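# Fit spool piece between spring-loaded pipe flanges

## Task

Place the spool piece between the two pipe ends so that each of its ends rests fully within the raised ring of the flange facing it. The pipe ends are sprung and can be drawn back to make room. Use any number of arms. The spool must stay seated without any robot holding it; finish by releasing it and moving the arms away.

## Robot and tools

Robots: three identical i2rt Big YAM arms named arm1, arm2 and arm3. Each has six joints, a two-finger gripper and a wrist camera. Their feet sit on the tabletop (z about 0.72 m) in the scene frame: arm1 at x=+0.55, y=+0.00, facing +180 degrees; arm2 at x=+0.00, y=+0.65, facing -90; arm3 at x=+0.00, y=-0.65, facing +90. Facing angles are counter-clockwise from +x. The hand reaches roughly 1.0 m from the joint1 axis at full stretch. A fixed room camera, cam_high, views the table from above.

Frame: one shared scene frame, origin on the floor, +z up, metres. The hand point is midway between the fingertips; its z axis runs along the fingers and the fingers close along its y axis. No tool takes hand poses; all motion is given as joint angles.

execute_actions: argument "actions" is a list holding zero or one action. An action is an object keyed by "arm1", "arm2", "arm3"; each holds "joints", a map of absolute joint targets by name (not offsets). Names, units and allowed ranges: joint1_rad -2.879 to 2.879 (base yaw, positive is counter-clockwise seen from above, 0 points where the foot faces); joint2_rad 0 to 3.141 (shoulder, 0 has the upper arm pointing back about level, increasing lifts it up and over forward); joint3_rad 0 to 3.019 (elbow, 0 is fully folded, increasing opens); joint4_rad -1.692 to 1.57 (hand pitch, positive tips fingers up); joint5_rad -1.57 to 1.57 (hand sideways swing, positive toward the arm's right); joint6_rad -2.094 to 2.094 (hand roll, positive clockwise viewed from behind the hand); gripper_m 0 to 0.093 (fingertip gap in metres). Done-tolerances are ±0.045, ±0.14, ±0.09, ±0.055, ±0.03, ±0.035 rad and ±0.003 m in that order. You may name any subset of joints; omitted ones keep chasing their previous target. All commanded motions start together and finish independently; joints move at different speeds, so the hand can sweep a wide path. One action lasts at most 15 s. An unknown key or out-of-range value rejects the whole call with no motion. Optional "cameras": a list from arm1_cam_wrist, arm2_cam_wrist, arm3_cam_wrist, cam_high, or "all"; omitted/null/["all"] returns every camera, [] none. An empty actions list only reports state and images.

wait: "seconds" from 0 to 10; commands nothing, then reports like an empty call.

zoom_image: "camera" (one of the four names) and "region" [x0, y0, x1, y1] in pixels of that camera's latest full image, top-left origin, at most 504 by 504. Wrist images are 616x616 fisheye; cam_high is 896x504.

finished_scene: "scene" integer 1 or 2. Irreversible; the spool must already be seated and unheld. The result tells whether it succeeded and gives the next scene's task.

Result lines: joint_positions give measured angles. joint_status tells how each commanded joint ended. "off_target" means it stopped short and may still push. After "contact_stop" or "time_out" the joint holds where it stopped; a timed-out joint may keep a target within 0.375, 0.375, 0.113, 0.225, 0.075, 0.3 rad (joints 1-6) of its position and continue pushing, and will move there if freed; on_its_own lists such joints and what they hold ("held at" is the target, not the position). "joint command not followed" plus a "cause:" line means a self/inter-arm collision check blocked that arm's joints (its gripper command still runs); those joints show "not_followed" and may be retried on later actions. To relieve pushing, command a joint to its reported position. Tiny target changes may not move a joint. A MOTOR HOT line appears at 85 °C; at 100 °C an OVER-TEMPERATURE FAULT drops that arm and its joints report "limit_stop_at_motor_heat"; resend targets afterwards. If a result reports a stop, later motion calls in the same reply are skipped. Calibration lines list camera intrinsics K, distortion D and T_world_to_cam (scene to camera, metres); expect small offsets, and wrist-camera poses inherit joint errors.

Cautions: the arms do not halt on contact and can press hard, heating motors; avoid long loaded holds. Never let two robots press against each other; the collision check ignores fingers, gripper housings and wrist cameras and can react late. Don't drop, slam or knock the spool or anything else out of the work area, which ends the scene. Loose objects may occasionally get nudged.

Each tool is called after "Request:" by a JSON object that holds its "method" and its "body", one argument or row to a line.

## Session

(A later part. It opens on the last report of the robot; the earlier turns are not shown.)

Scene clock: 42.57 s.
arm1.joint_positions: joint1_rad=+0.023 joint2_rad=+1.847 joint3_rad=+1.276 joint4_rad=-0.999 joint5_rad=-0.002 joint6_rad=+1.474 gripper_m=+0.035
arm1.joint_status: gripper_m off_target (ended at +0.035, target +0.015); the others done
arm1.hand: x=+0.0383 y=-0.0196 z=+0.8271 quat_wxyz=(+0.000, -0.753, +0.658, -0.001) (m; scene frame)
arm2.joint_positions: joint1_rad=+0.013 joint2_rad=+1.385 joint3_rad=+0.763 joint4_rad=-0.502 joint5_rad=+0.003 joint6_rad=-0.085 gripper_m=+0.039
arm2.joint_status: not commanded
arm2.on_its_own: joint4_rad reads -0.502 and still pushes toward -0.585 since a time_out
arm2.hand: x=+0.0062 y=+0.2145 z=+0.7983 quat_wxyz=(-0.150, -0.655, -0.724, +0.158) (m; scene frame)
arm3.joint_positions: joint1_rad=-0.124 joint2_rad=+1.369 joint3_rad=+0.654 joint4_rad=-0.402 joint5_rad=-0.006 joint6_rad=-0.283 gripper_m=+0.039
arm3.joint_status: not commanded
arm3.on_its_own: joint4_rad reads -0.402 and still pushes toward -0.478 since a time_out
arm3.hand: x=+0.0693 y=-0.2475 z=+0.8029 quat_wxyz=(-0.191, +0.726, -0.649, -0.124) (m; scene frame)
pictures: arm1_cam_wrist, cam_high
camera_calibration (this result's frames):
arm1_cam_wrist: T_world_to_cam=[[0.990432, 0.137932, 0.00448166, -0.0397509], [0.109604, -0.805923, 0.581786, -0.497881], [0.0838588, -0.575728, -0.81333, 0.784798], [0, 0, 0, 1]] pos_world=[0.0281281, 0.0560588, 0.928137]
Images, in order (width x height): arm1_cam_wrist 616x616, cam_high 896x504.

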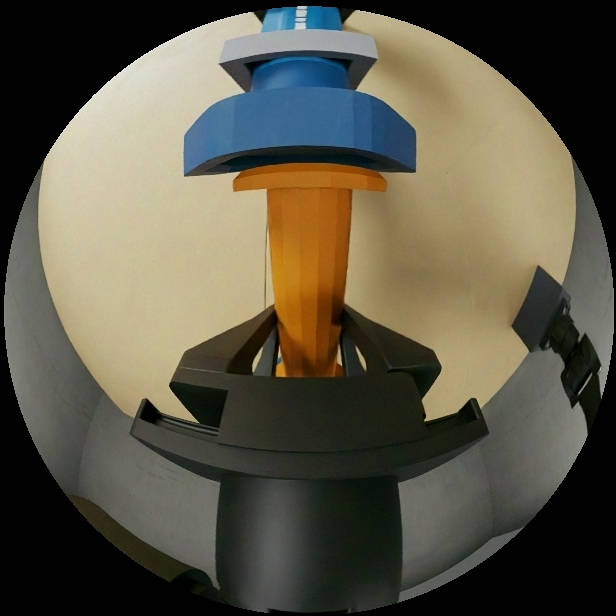

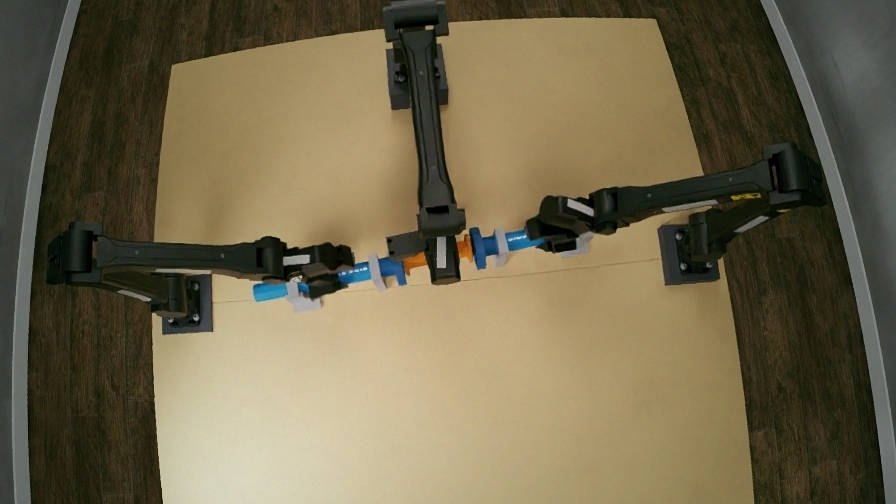

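Request:
{"method": "execute_actions", "body": {
  "actions": [
    {"arm1":{"joints":{"joint2_rad":1.872,"joint3_rad":1.338,"gripper_m":0.015}}}
  ],
  "cameras": ["arm1_cam_wrist","cam_high"]
}}

Request:
{"method": "zoom_image", "body": {
  "camera": "cam_high",
  "region": [385, 205, 495, 305]
}}

Request:
{"method": "zoom_image", "body": {
  "camera": "arm1_cam_wrist",
  "region": [170, 60, 430, 240]
}}

Scene clock: 44.00 s.
arm1.joint_positions: joint1_rad=+0.023 joint2_rad=+1.863 joint3_rad=+1.288 joint4_rad=-1.000 joint5_rad=-0.002 joint6_rad=+1.474 gripper_m=+0.035
arm1.joint_status: gripper_m off_target (ended at +0.035, target +0.015); the others done
arm1.hand: x=+0.0347 y=-0.0197 z=+0.8233 quat_wxyz=(+0.002, -0.753, +0.658, -0.002) (m; scene frame)
arm2.joint_positions: joint1_rad=+0.013 joint2_rad=+1.385 joint3_rad=+0.763 joint4_rad=-0.502 joint5_rad=+0.003 joint6_rad=-0.085 gripper_m=+0.039
arm2.joint_status: not commanded
arm2.on_its_own: joint4_rad reads -0.502 and still pushes toward -0.585 since a time_out
arm2.hand: x=+0.0062 y=+0.2145 z=+0.7983 quat_wxyz=(-0.150, -0.655, -0.724, +0.158) (m; scene frame)
arm3.joint_positions: joint1_rad=-0.124 joint2_rad=+1.369 joint3_rad=+0.654 joint4_rad=-0.402 joint5_rad=-0.006 joint6_rad=-0.283 gripper_m=+0.039
arm3.joint_status: not commanded
arm3.on_its_own: joint4_rad reads -0.402 and still pushes toward -0.478 since a time_out
arm3.hand: x=+0.0693 y=-0.2475 z=+0.8029 quat_wxyz=(-0.191, +0.726, -0.649, -0.124) (m; scene frame)
pictures: arm1_cam_wrist, cam_high
camera_calibration (this result's frames):
arm1_cam_wrist: T_world_to_cam=[[0.990402, 0.137924, 0.00903643, -0.0399577], [0.106936, -0.806027, 0.582139, -0.495594], [0.0875744, -0.575585, -0.813039, 0.781573], [0, 0, 0, 1]] pos_world=[0.0241254, 0.0559107, 0.924315]
Images, in order (width x height): arm1_cam_wrist 616x616, cam_high 896x504.

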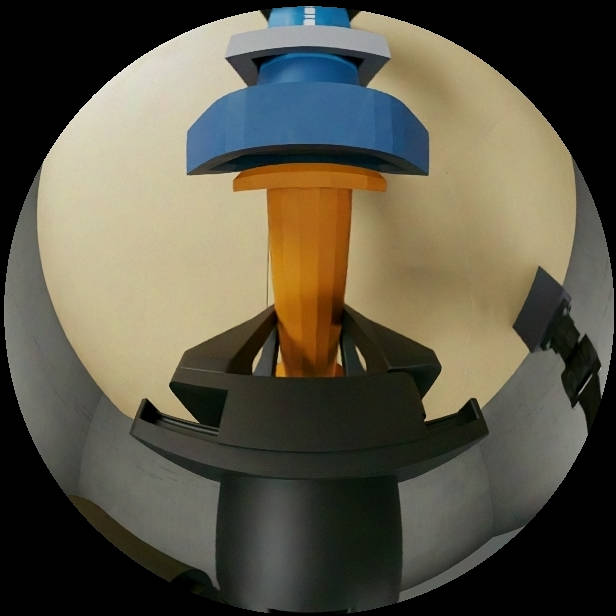

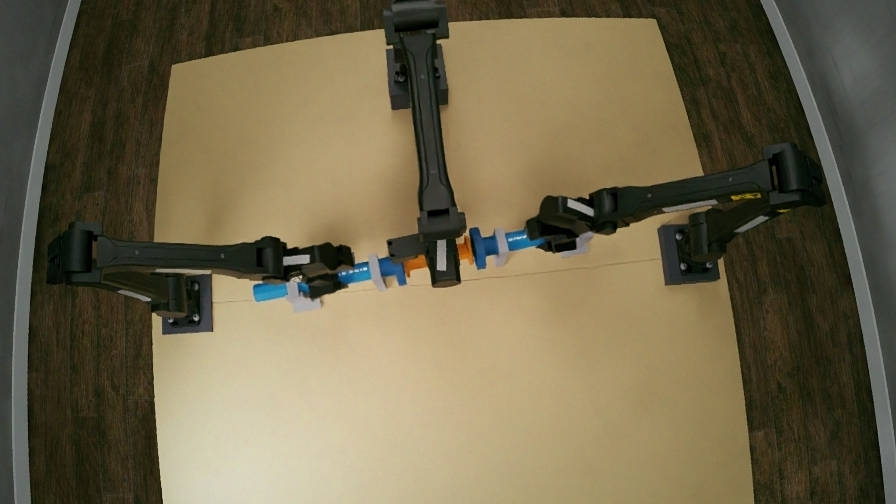

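Region (385, 205, 495, 305) of cam_high's 896x504 image, scaled by 4.582, with more detail than that image has; it fills the top 458 rows of this view, and the rest is white.

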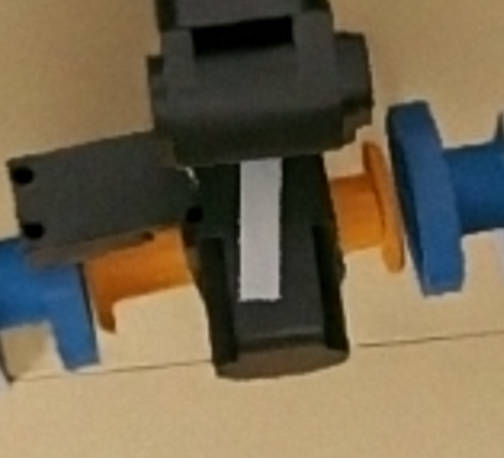

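Region (170, 60, 430, 240) of arm1_cam_wrist's 616x616 image, scaled by 1.938, with more detail than that image has; it fills the top 349 rows of this view, and the rest is white.

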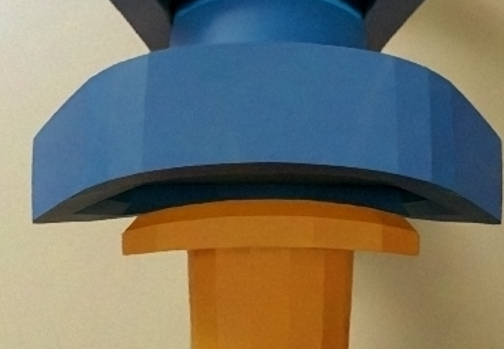

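Request:
{"method": "execute_actions", "body": {
  "actions": []
}}

Scene clock: 45.37 s.
arm1.joint_positions: joint1_rad=+0.023 joint2_rad=+1.863 joint3_rad=+1.288 joint4_rad=-1.000 joint5_rad=-0.002 joint6_rad=+1.474 gripper_m=+0.035
arm1.joint_status: gripper_m off_target (ended at +0.035, target +0.015); the others done
arm1.hand: x=+0.0347 y=-0.0197 z=+0.8233 quat_wxyz=(+0.002, -0.753, +0.658, -0.002) (m; scene frame)
arm2.joint_positions: joint1_rad=+0.013 joint2_rad=+1.385 joint3_rad=+0.763 joint4_rad=-0.502 joint5_rad=+0.003 joint6_rad=-0.085 gripper_m=+0.039
arm2.joint_status: not commanded
arm2.on_its_own: joint4_rad reads -0.502 and still pushes toward -0.585 since a time_out
arm2.hand: x=+0.0062 y=+0.2145 z=+0.7983 quat_wxyz=(-0.150, -0.655, -0.724, +0.158) (m; scene frame)
arm3.joint_positions: joint1_rad=-0.124 joint2_rad=+1.369 joint3_rad=+0.654 joint4_rad=-0.402 joint5_rad=-0.006 joint6_rad=-0.283 gripper_m=+0.039
arm3.joint_status: not commanded
arm3.on_its_own: joint4_rad reads -0.402 and still pushes toward -0.478 since a time_out
arm3.hand: x=+0.0693 y=-0.2475 z=+0.8029 quat_wxyz=(-0.191, +0.726, -0.649, -0.124) (m; scene frame)
pictures: arm1_cam_wrist, arm2_cam_wrist, arm3_cam_wrist, cam_high
camera_calibration (this result's frames):
arm1_cam_wrist: T_world_to_cam=[[0.990402, 0.137924, 0.00903643, -0.0399577], [0.106936, -0.806027, 0.582139, -0.495594], [0.0875744, -0.575585, -0.813039, 0.781573], [0, 0, 0, 1]] pos_world=[0.0241254, 0.0559107, 0.924315]
arm2_cam_wrist: T_world_to_cam=[[-0.993054, -0.115406, 0.0229308, 0.013547], [-0.109004, 0.975718, 0.189981, -0.357091], [-0.044299, 0.186162, -0.98152, 0.864118], [0, 0, 0, 1]] pos_world=[0.012808, 0.189117, 0.915679]
arm3_cam_wrist: T_world_to_cam=[[0.990149, 0.0890395, 0.108064, -0.132512], [0.0662762, -0.977867, 0.198452, -0.406888], [0.123342, -0.189334, -0.974135, 0.849847], [0, 0, 0, 1]] pos_world=[0.0533512, -0.225178, 0.922933]
Images, in order (width x height): arm1_cam_wrist 616x616, arm2_cam_wrist 616x616, arm3_cam_wrist 616x616, cam_high 896x504.

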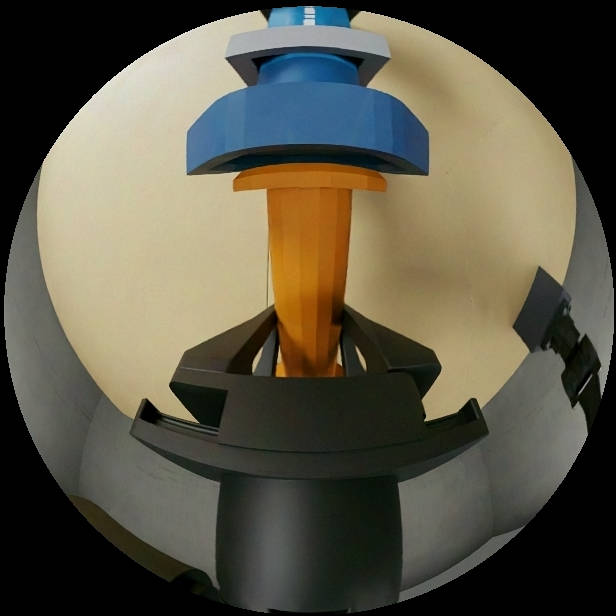

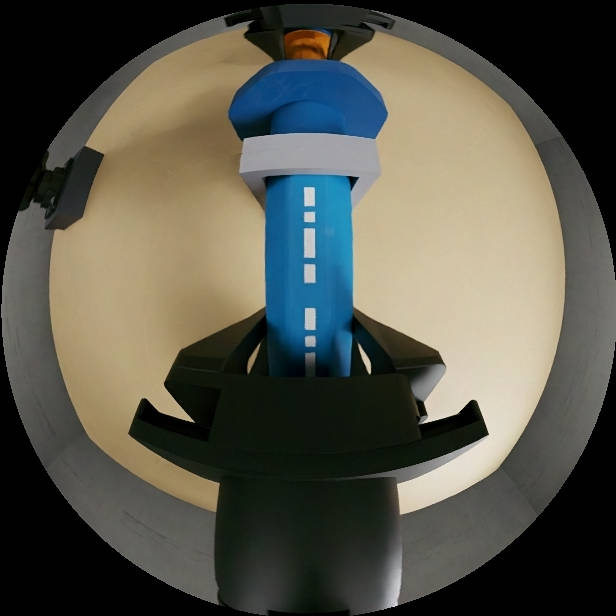

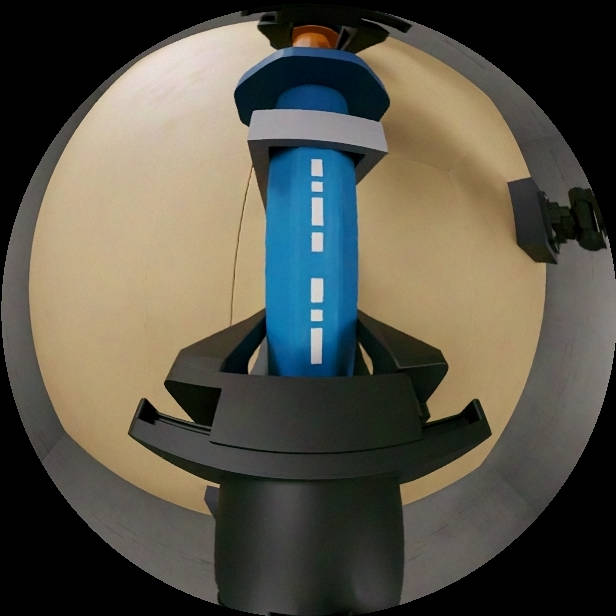

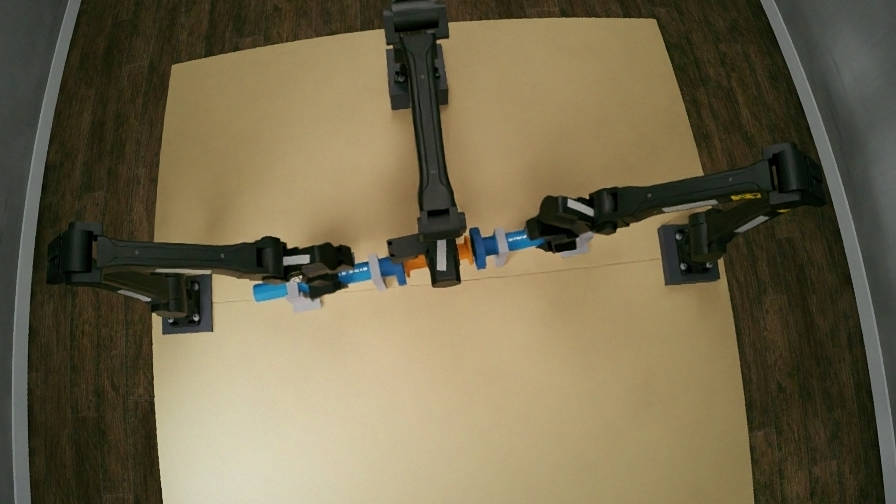

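Request:
{"method": "execute_actions", "body": {
  "actions": [
    {"arm2":{"joints":{"joint2_rad":1.43,"joint3_rad":0.82,"joint4_rad":-0.535}},"arm3":{"joints":{"joint1_rad":-0.118,"joint2_rad":1.412,"joint3_rad":0.708,"joint4_rad":-0.43}}}
  ]
}}

Scene clock: 46.27 s.
arm1.joint_positions: joint1_rad=+0.025 joint2_rad=+1.863 joint3_rad=+1.291 joint4_rad=-1.003 joint5_rad=-0.002 joint6_rad=+1.474 gripper_m=+0.035
arm1.joint_status: not commanded
arm1.hand: x=+0.0340 y=-0.0208 z=+0.8243 quat_wxyz=(+0.002, -0.754, +0.657, -0.002) (m; scene frame)
arm2.joint_positions: joint1_rad=+0.013 joint2_rad=+1.416 joint3_rad=+0.792 joint4_rad=-0.502 joint5_rad=+0.002 joint6_rad=-0.084 gripper_m=+0.039
arm2.joint_status: all done
arm2.hand: x=+0.0066 y=+0.2034 z=+0.7977 quat_wxyz=(-0.150, -0.655, -0.724, +0.157) (m; scene frame)
arm3.joint_positions: joint1_rad=-0.119 joint2_rad=+1.405 joint3_rad=+0.690 joint4_rad=-0.406 joint5_rad=-0.006 joint6_rad=-0.284 gripper_m=+0.039
arm3.joint_status: all done
arm3.hand: x=+0.0695 y=-0.2345 z=+0.8028 quat_wxyz=(-0.189, +0.728, -0.647, -0.123) (m; scene frame)
pictures: arm1_cam_wrist, arm2_cam_wrist, arm3_cam_wrist, cam_high
camera_calibration (this result's frames):
arm1_cam_wrist: T_world_to_cam=[[0.990193, 0.139437, 0.0086219, -0.0387583], [0.108376, -0.805631, 0.58242, -0.497232], [0.088157, -0.575775, -0.812842, 0.78162], [0, 0, 0, 1]] pos_world=[0.023361, 0.0548555, 0.925266]
arm2_cam_wrist: T_world_to_cam=[[-0.993063, -0.115579, 0.0216267, 0.0137502], [-0.109373, 0.97548, 0.190987, -0.346871], [-0.0431704, 0.187297, -0.981354, 0.865201], [0, 0, 0, 1]] pos_world=[0.0130676, 0.177906, 0.915019]
arm3_cam_wrist: T_world_to_cam=[[0.989639, 0.0948819, 0.107762, -0.132218], [0.0716214, -0.976715, 0.202235, -0.39725], [0.124441, -0.192421, -0.97339, 0.850753], [0, 0, 0, 1]] pos_world=[0.0534307, -0.211752, 0.922701]
Images, in order (width x height): arm1_cam_wrist 616x616, arm2_cam_wrist 616x616, arm3_cam_wrist 616x616, cam_high 896x504.

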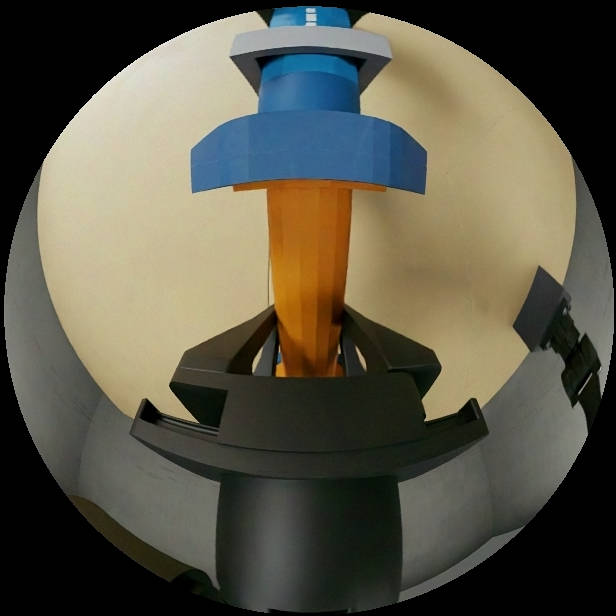

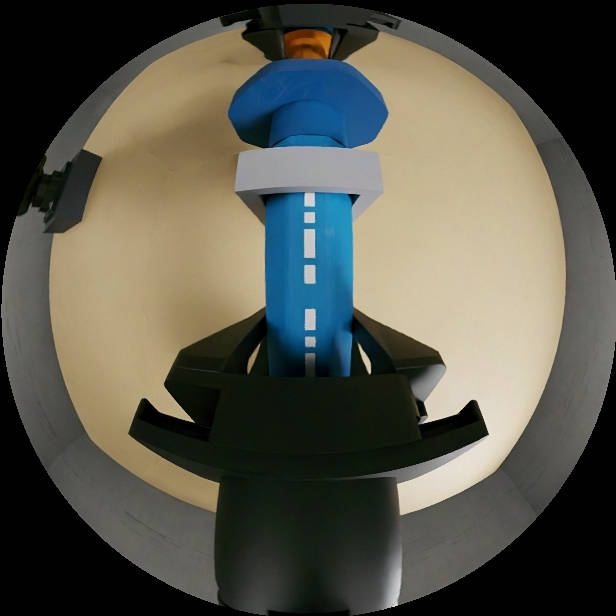

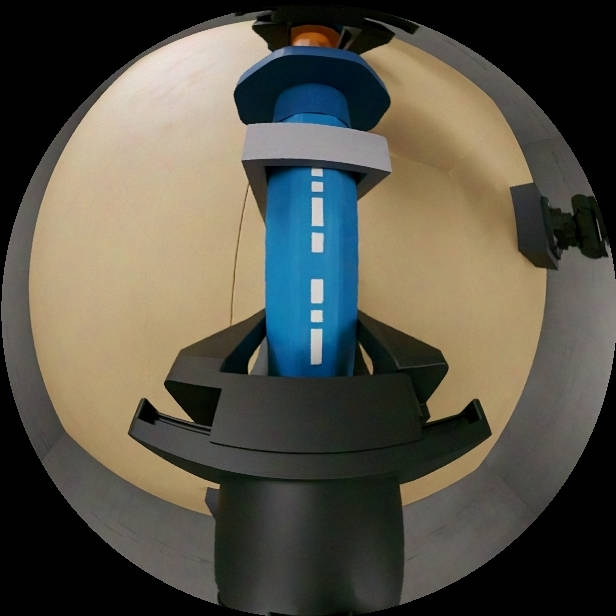

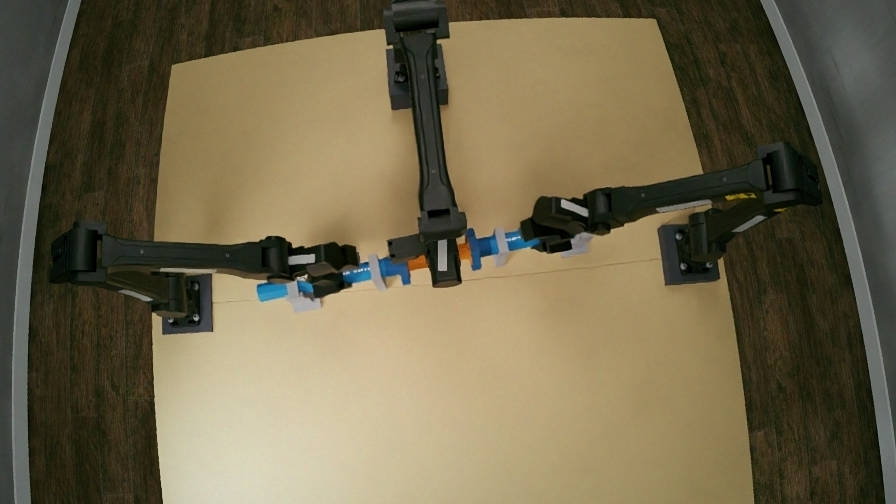

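Request:
{"method": "execute_actions", "body": {
  "actions": [
    {"arm2":{"joints":{"joint2_rad":1.455,"joint3_rad":0.85,"joint4_rad":-0.545}},"arm3":{"joints":{"joint2_rad":1.432,"joint3_rad":0.732,"joint4_rad":-0.44}}}
  ]
}}

Request:
{"method": "zoom_image", "body": {
  "camera": "cam_high",
  "region": [360, 200, 540, 320]
}}

Scene clock: 47.03 s.
arm1.joint_positions: joint1_rad=+0.027 joint2_rad=+1.863 joint3_rad=+1.292 joint4_rad=-1.004 joint5_rad=-0.002 joint6_rad=+1.475 gripper_m=+0.035
arm1.joint_status: not commanded
arm1.hand: x=+0.0339 y=-0.0219 z=+0.8246 quat_wxyz=(+0.002, -0.754, +0.657, -0.002) (m; scene frame)
arm2.joint_positions: joint1_rad=+0.013 joint2_rad=+1.425 joint3_rad=+0.807 joint4_rad=-0.524 joint5_rad=+0.002 joint6_rad=-0.084 gripper_m=+0.039
arm2.joint_status: all done
arm2.hand: x=+0.0066 y=+0.2018 z=+0.7979 quat_wxyz=(-0.145, -0.656, -0.725, +0.152) (m; scene frame)
arm3.joint_positions: joint1_rad=-0.119 joint2_rad=+1.412 joint3_rad=+0.702 joint4_rad=-0.423 joint5_rad=-0.007 joint6_rad=-0.282 gripper_m=+0.039
arm3.joint_status: all done
arm3.hand: x=+0.0695 y=-0.2331 z=+0.8030 quat_wxyz=(-0.184, +0.729, -0.649, -0.120) (m; scene frame)
pictures: arm1_cam_wrist, arm2_cam_wrist, arm3_cam_wrist, cam_high
camera_calibration (this result's frames):
arm1_cam_wrist: T_world_to_cam=[[0.990087, 0.140191, 0.00866427, -0.0385081], [0.108999, -0.805772, 0.582109, -0.498033], [0.0885879, -0.575394, -0.813065, 0.781358], [0, 0, 0, 1]] pos_world=[0.0231926, 0.053686, 0.925538]
arm2_cam_wrist: T_world_to_cam=[[-0.993046, -0.116002, 0.020087, 0.0149083], [-0.109414, 0.972363, 0.206248, -0.356943], [-0.0434569, 0.202615, -0.978294, 0.860116], [0, 0, 0, 1]] pos_world=[0.013128, 0.174535, 0.914765]
arm3_cam_wrist: T_world_to_cam=[[0.990203, 0.0945423, 0.102764, -0.12851], [0.0709331, -0.97447, 0.213017, -0.404066], [0.12028, -0.203641, -0.971629, 0.84753], [0, 0, 0, 1]] pos_world=[0.0539719, -0.209009, 0.922764]
Images, in order (width x height): arm1_cam_wrist 616x616, arm2_cam_wrist 616x616, arm3_cam_wrist 616x616, cam_high 896x504.

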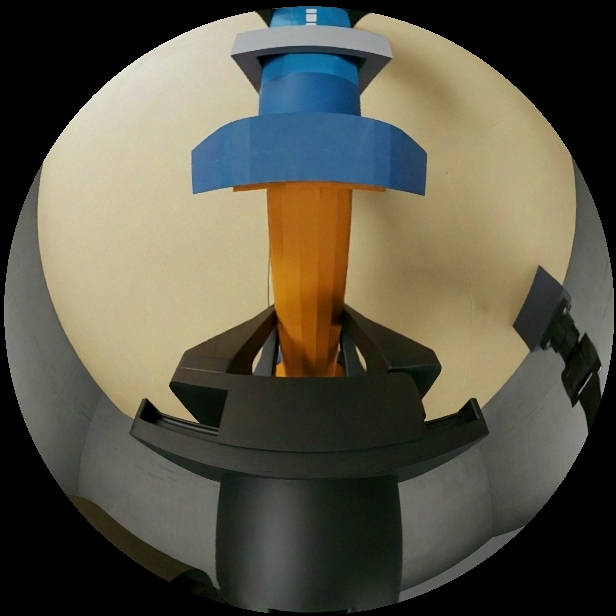

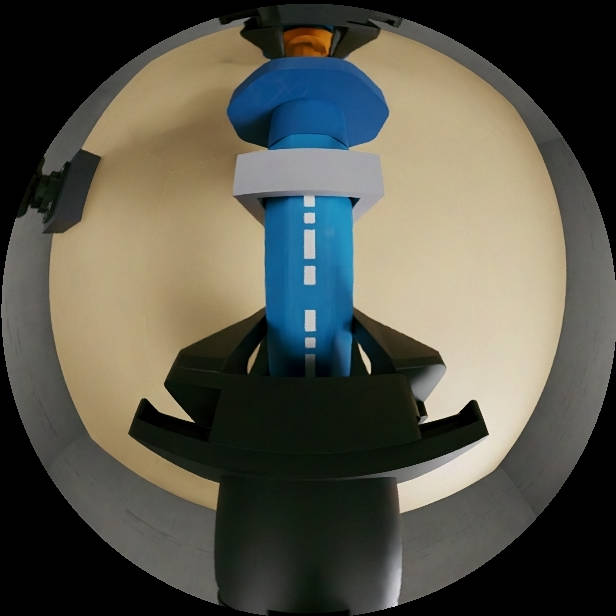

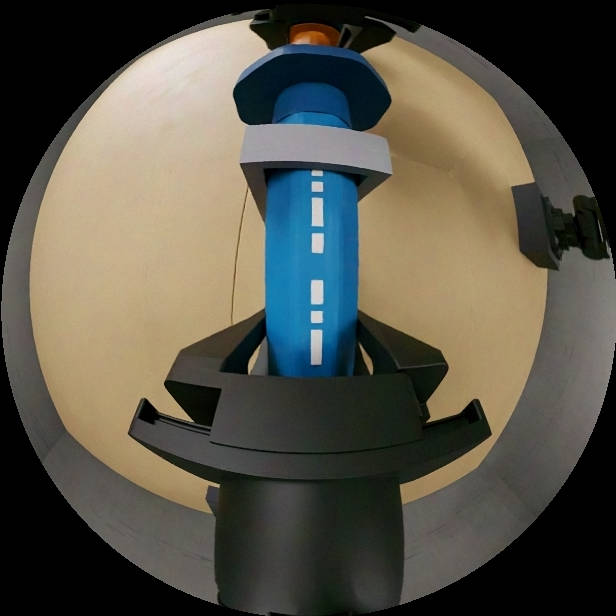

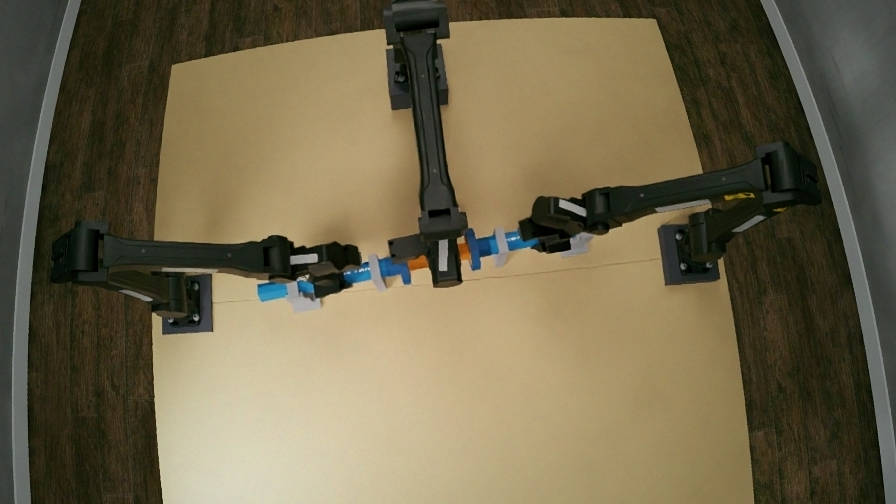

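Region (360, 200, 540, 320) of cam_high's 896x504 image, scaled by 2.800, with more detail than that image has.

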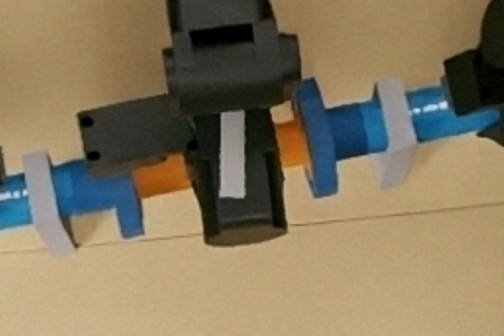

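Request:
{"method": "execute_actions", "body": {
  "actions": [
    {"arm1":{"joints":{"gripper_m":0.09}},"arm2":{"joints":{"gripper_m":0.09,"joint2_rad":1.425,"joint3_rad":0.815,"joint4_rad":-0.524}},"arm3":{"joints":{"gripper_m":0.09,"joint2_rad":1.412,"joint3_rad":0.71,"joint4_rad":-0.423}}}
  ]
}}

Scene clock: 47.97 s.
arm1.joint_positions: joint1_rad=+0.027 joint2_rad=+1.863 joint3_rad=+1.300 joint4_rad=-1.004 joint5_rad=-0.002 joint6_rad=+1.476 gripper_m=+0.090
arm1.joint_status: all done
arm1.hand: x=+0.0308 y=-0.0221 z=+0.8269 quat_wxyz=(-0.001, -0.754, +0.657, +0.000) (m; scene frame)
arm2.joint_positions: joint1_rad=+0.013 joint2_rad=+1.425 joint3_rad=+0.807 joint4_rad=-0.524 joint5_rad=+0.002 joint6_rad=-0.084 gripper_m=+0.090
arm2.joint_status: all done
arm2.hand: x=+0.0066 y=+0.2018 z=+0.7979 quat_wxyz=(-0.145, -0.656, -0.725, +0.152) (m; scene frame)
arm3.joint_positions: joint1_rad=-0.119 joint2_rad=+1.412 joint3_rad=+0.702 joint4_rad=-0.423 joint5_rad=-0.002 joint6_rad=-0.282 gripper_m=+0.090
arm3.joint_status: all done
arm3.hand: x=+0.0703 y=-0.2332 z=+0.8030 quat_wxyz=(-0.185, +0.728, -0.649, -0.119) (m; scene frame)
pictures: arm1_cam_wrist, arm2_cam_wrist, arm3_cam_wrist, cam_high
camera_calibration (this result's frames):
arm1_cam_wrist: T_world_to_cam=[[0.990174, 0.139825, 0.00183085, -0.0297239], [0.112692, -0.805643, 0.581584, -0.498831], [0.0827953, -0.575663, -0.813484, 0.783971], [0, 0, 0, 1]] pos_world=[0.0207369, 0.0535801, 0.927915]
arm2_cam_wrist: T_world_to_cam=[[-0.993046, -0.116002, 0.020087, 0.0149083], [-0.109414, 0.972363, 0.206248, -0.356943], [-0.0434569, 0.202615, -0.978294, 0.860116], [0, 0, 0, 1]] pos_world=[0.013128, 0.174535, 0.914765]
arm3_cam_wrist: T_world_to_cam=[[0.989959, 0.0926705, 0.106736, -0.132875], [0.0681493, -0.97446, 0.213973, -0.404815], [0.123839, -0.20455, -0.970991, 0.846431], [0, 0, 0, 1]] pos_world=[0.0543075, -0.209024, 0.922679]
Images, in order (width x height): arm1_cam_wrist 616x616, arm2_cam_wrist 616x616, arm3_cam_wrist 616x616, cam_high 896x504.

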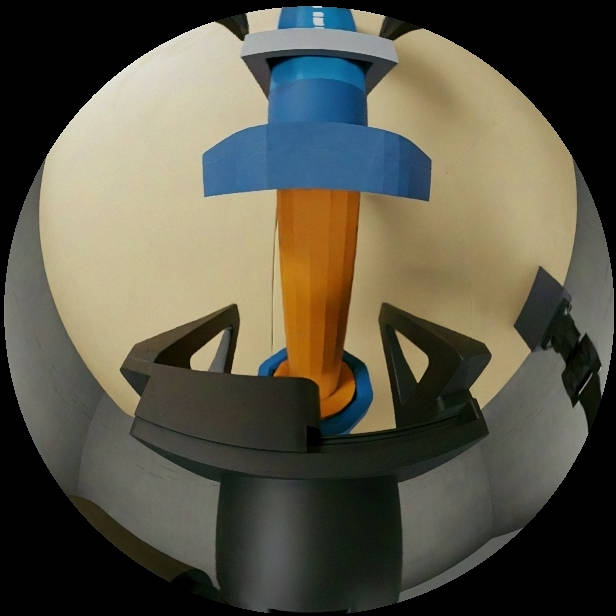

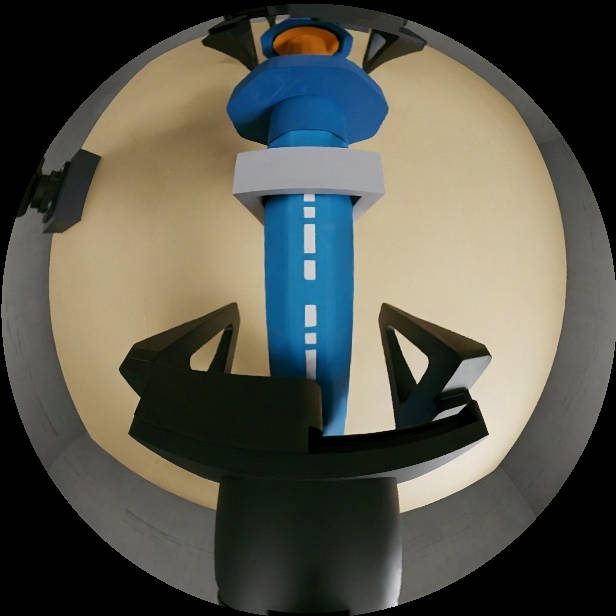

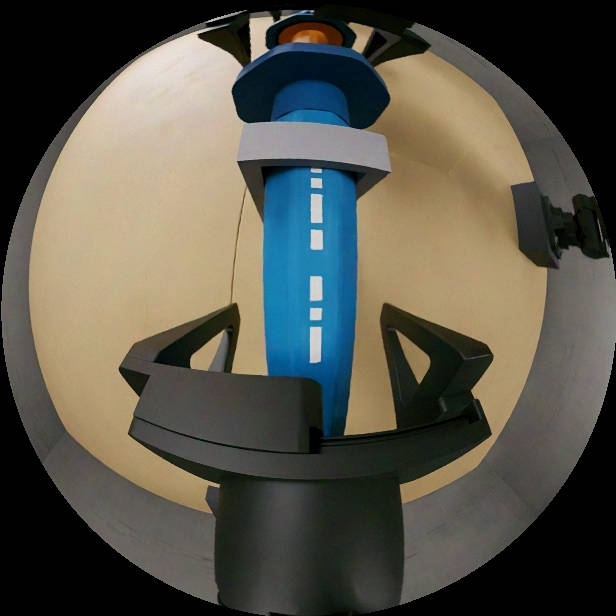

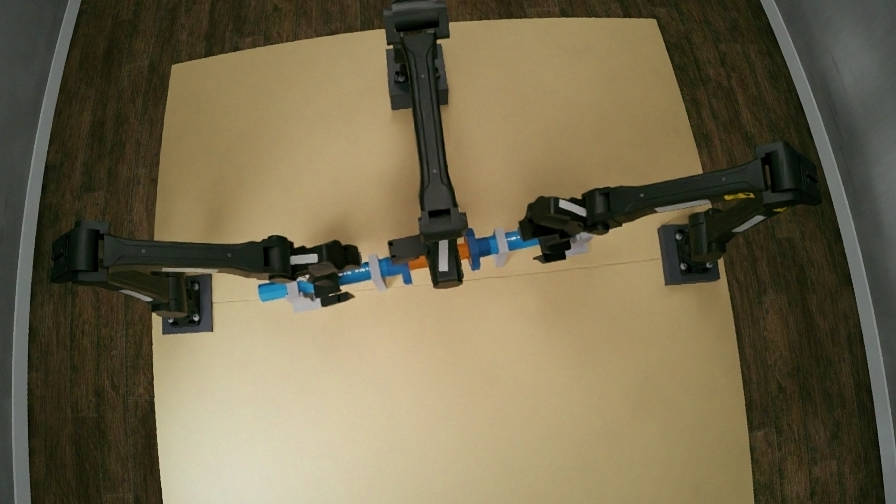

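Request:
{"method": "execute_actions", "body": {
  "actions": [
    {"arm1":{"joints":{"joint2_rad":1.5}},"arm2":{"joints":{"joint2_rad":1.1}},"arm3":{"joints":{"joint2_rad":1.1}}}
  ],
  "cameras": ["cam_high","arm1_cam_wrist"]
}}

Request:
{"method": "zoom_image", "body": {
  "camera": "cam_high",
  "region": [340, 180, 560, 330]
}}

Scene clock: 49.97 s.
arm1.joint_positions: joint1_rad=+0.027 joint2_rad=+1.491 joint3_rad=+1.322 joint4_rad=-1.004 joint5_rad=-0.002 joint6_rad=+1.476 gripper_m=+0.090
arm1.joint_status: all done
arm1.hand: x=+0.0189 y=-0.0228 z=+1.0254 quat_wxyz=(-0.135, -0.740, +0.644, +0.143) (m; scene frame)
arm2.joint_positions: joint1_rad=+0.013 joint2_rad=+1.085 joint3_rad=+0.807 joint4_rad=-0.524 joint5_rad=+0.002 joint6_rad=-0.084 gripper_m=+0.090
arm2.joint_status: all done
arm2.hand: x=+0.0057 y=+0.2050 z=+0.9433 quat_wxyz=(-0.256, -0.623, -0.688, +0.270) (m; scene frame)
arm3.joint_positions: joint1_rad=-0.119 joint2_rad=+1.094 joint3_rad=+0.702 joint4_rad=-0.423 joint5_rad=-0.002 joint6_rad=-0.282 gripper_m=+0.090
arm3.joint_status: all done
arm3.hand: x=+0.0715 y=-0.2269 z=+0.9326 quat_wxyz=(-0.313, +0.693, -0.618, -0.199) (m; scene frame)
pictures: arm1_cam_wrist, cam_high
camera_calibration (this result's frames):
arm1_cam_wrist: T_world_to_cam=[[0.914598, 0.137192, -0.380379, 0.375022], [0.330163, -0.796463, 0.506595, -0.540567], [-0.233457, -0.588918, -0.77374, 0.910938], [0, 0, 0, 1]] pos_world=[0.0481458, 0.0544764, 1.12133]
Images, in order (width x height): arm1_cam_wrist 616x616, cam_high 896x504.

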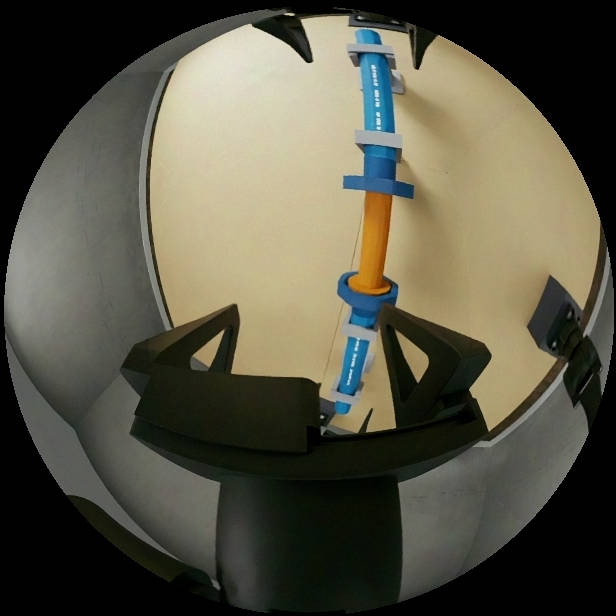

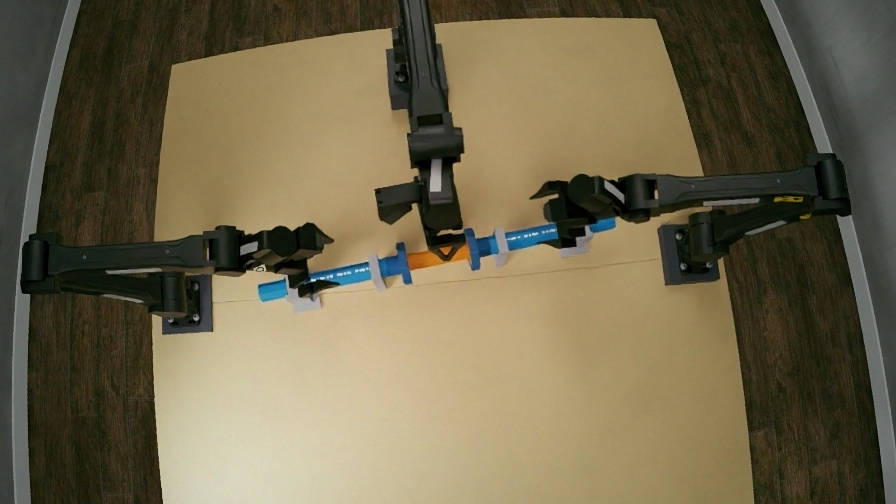

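Region (340, 180, 560, 330) of cam_high's 896x504 image, scaled by 2.291, with more detail than that image has; it fills the top 344 rows of this view, and the rest is white.

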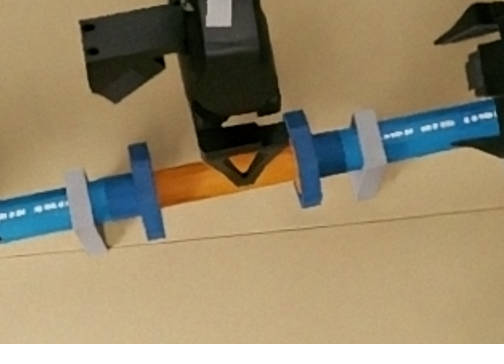

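The spool is seated in both rings and all three arms are clear, so I'm ending scene 1.

Request:
{"method": "finished_scene", "body": {
  "scene": 1
}}

The scene is finished: the task was done.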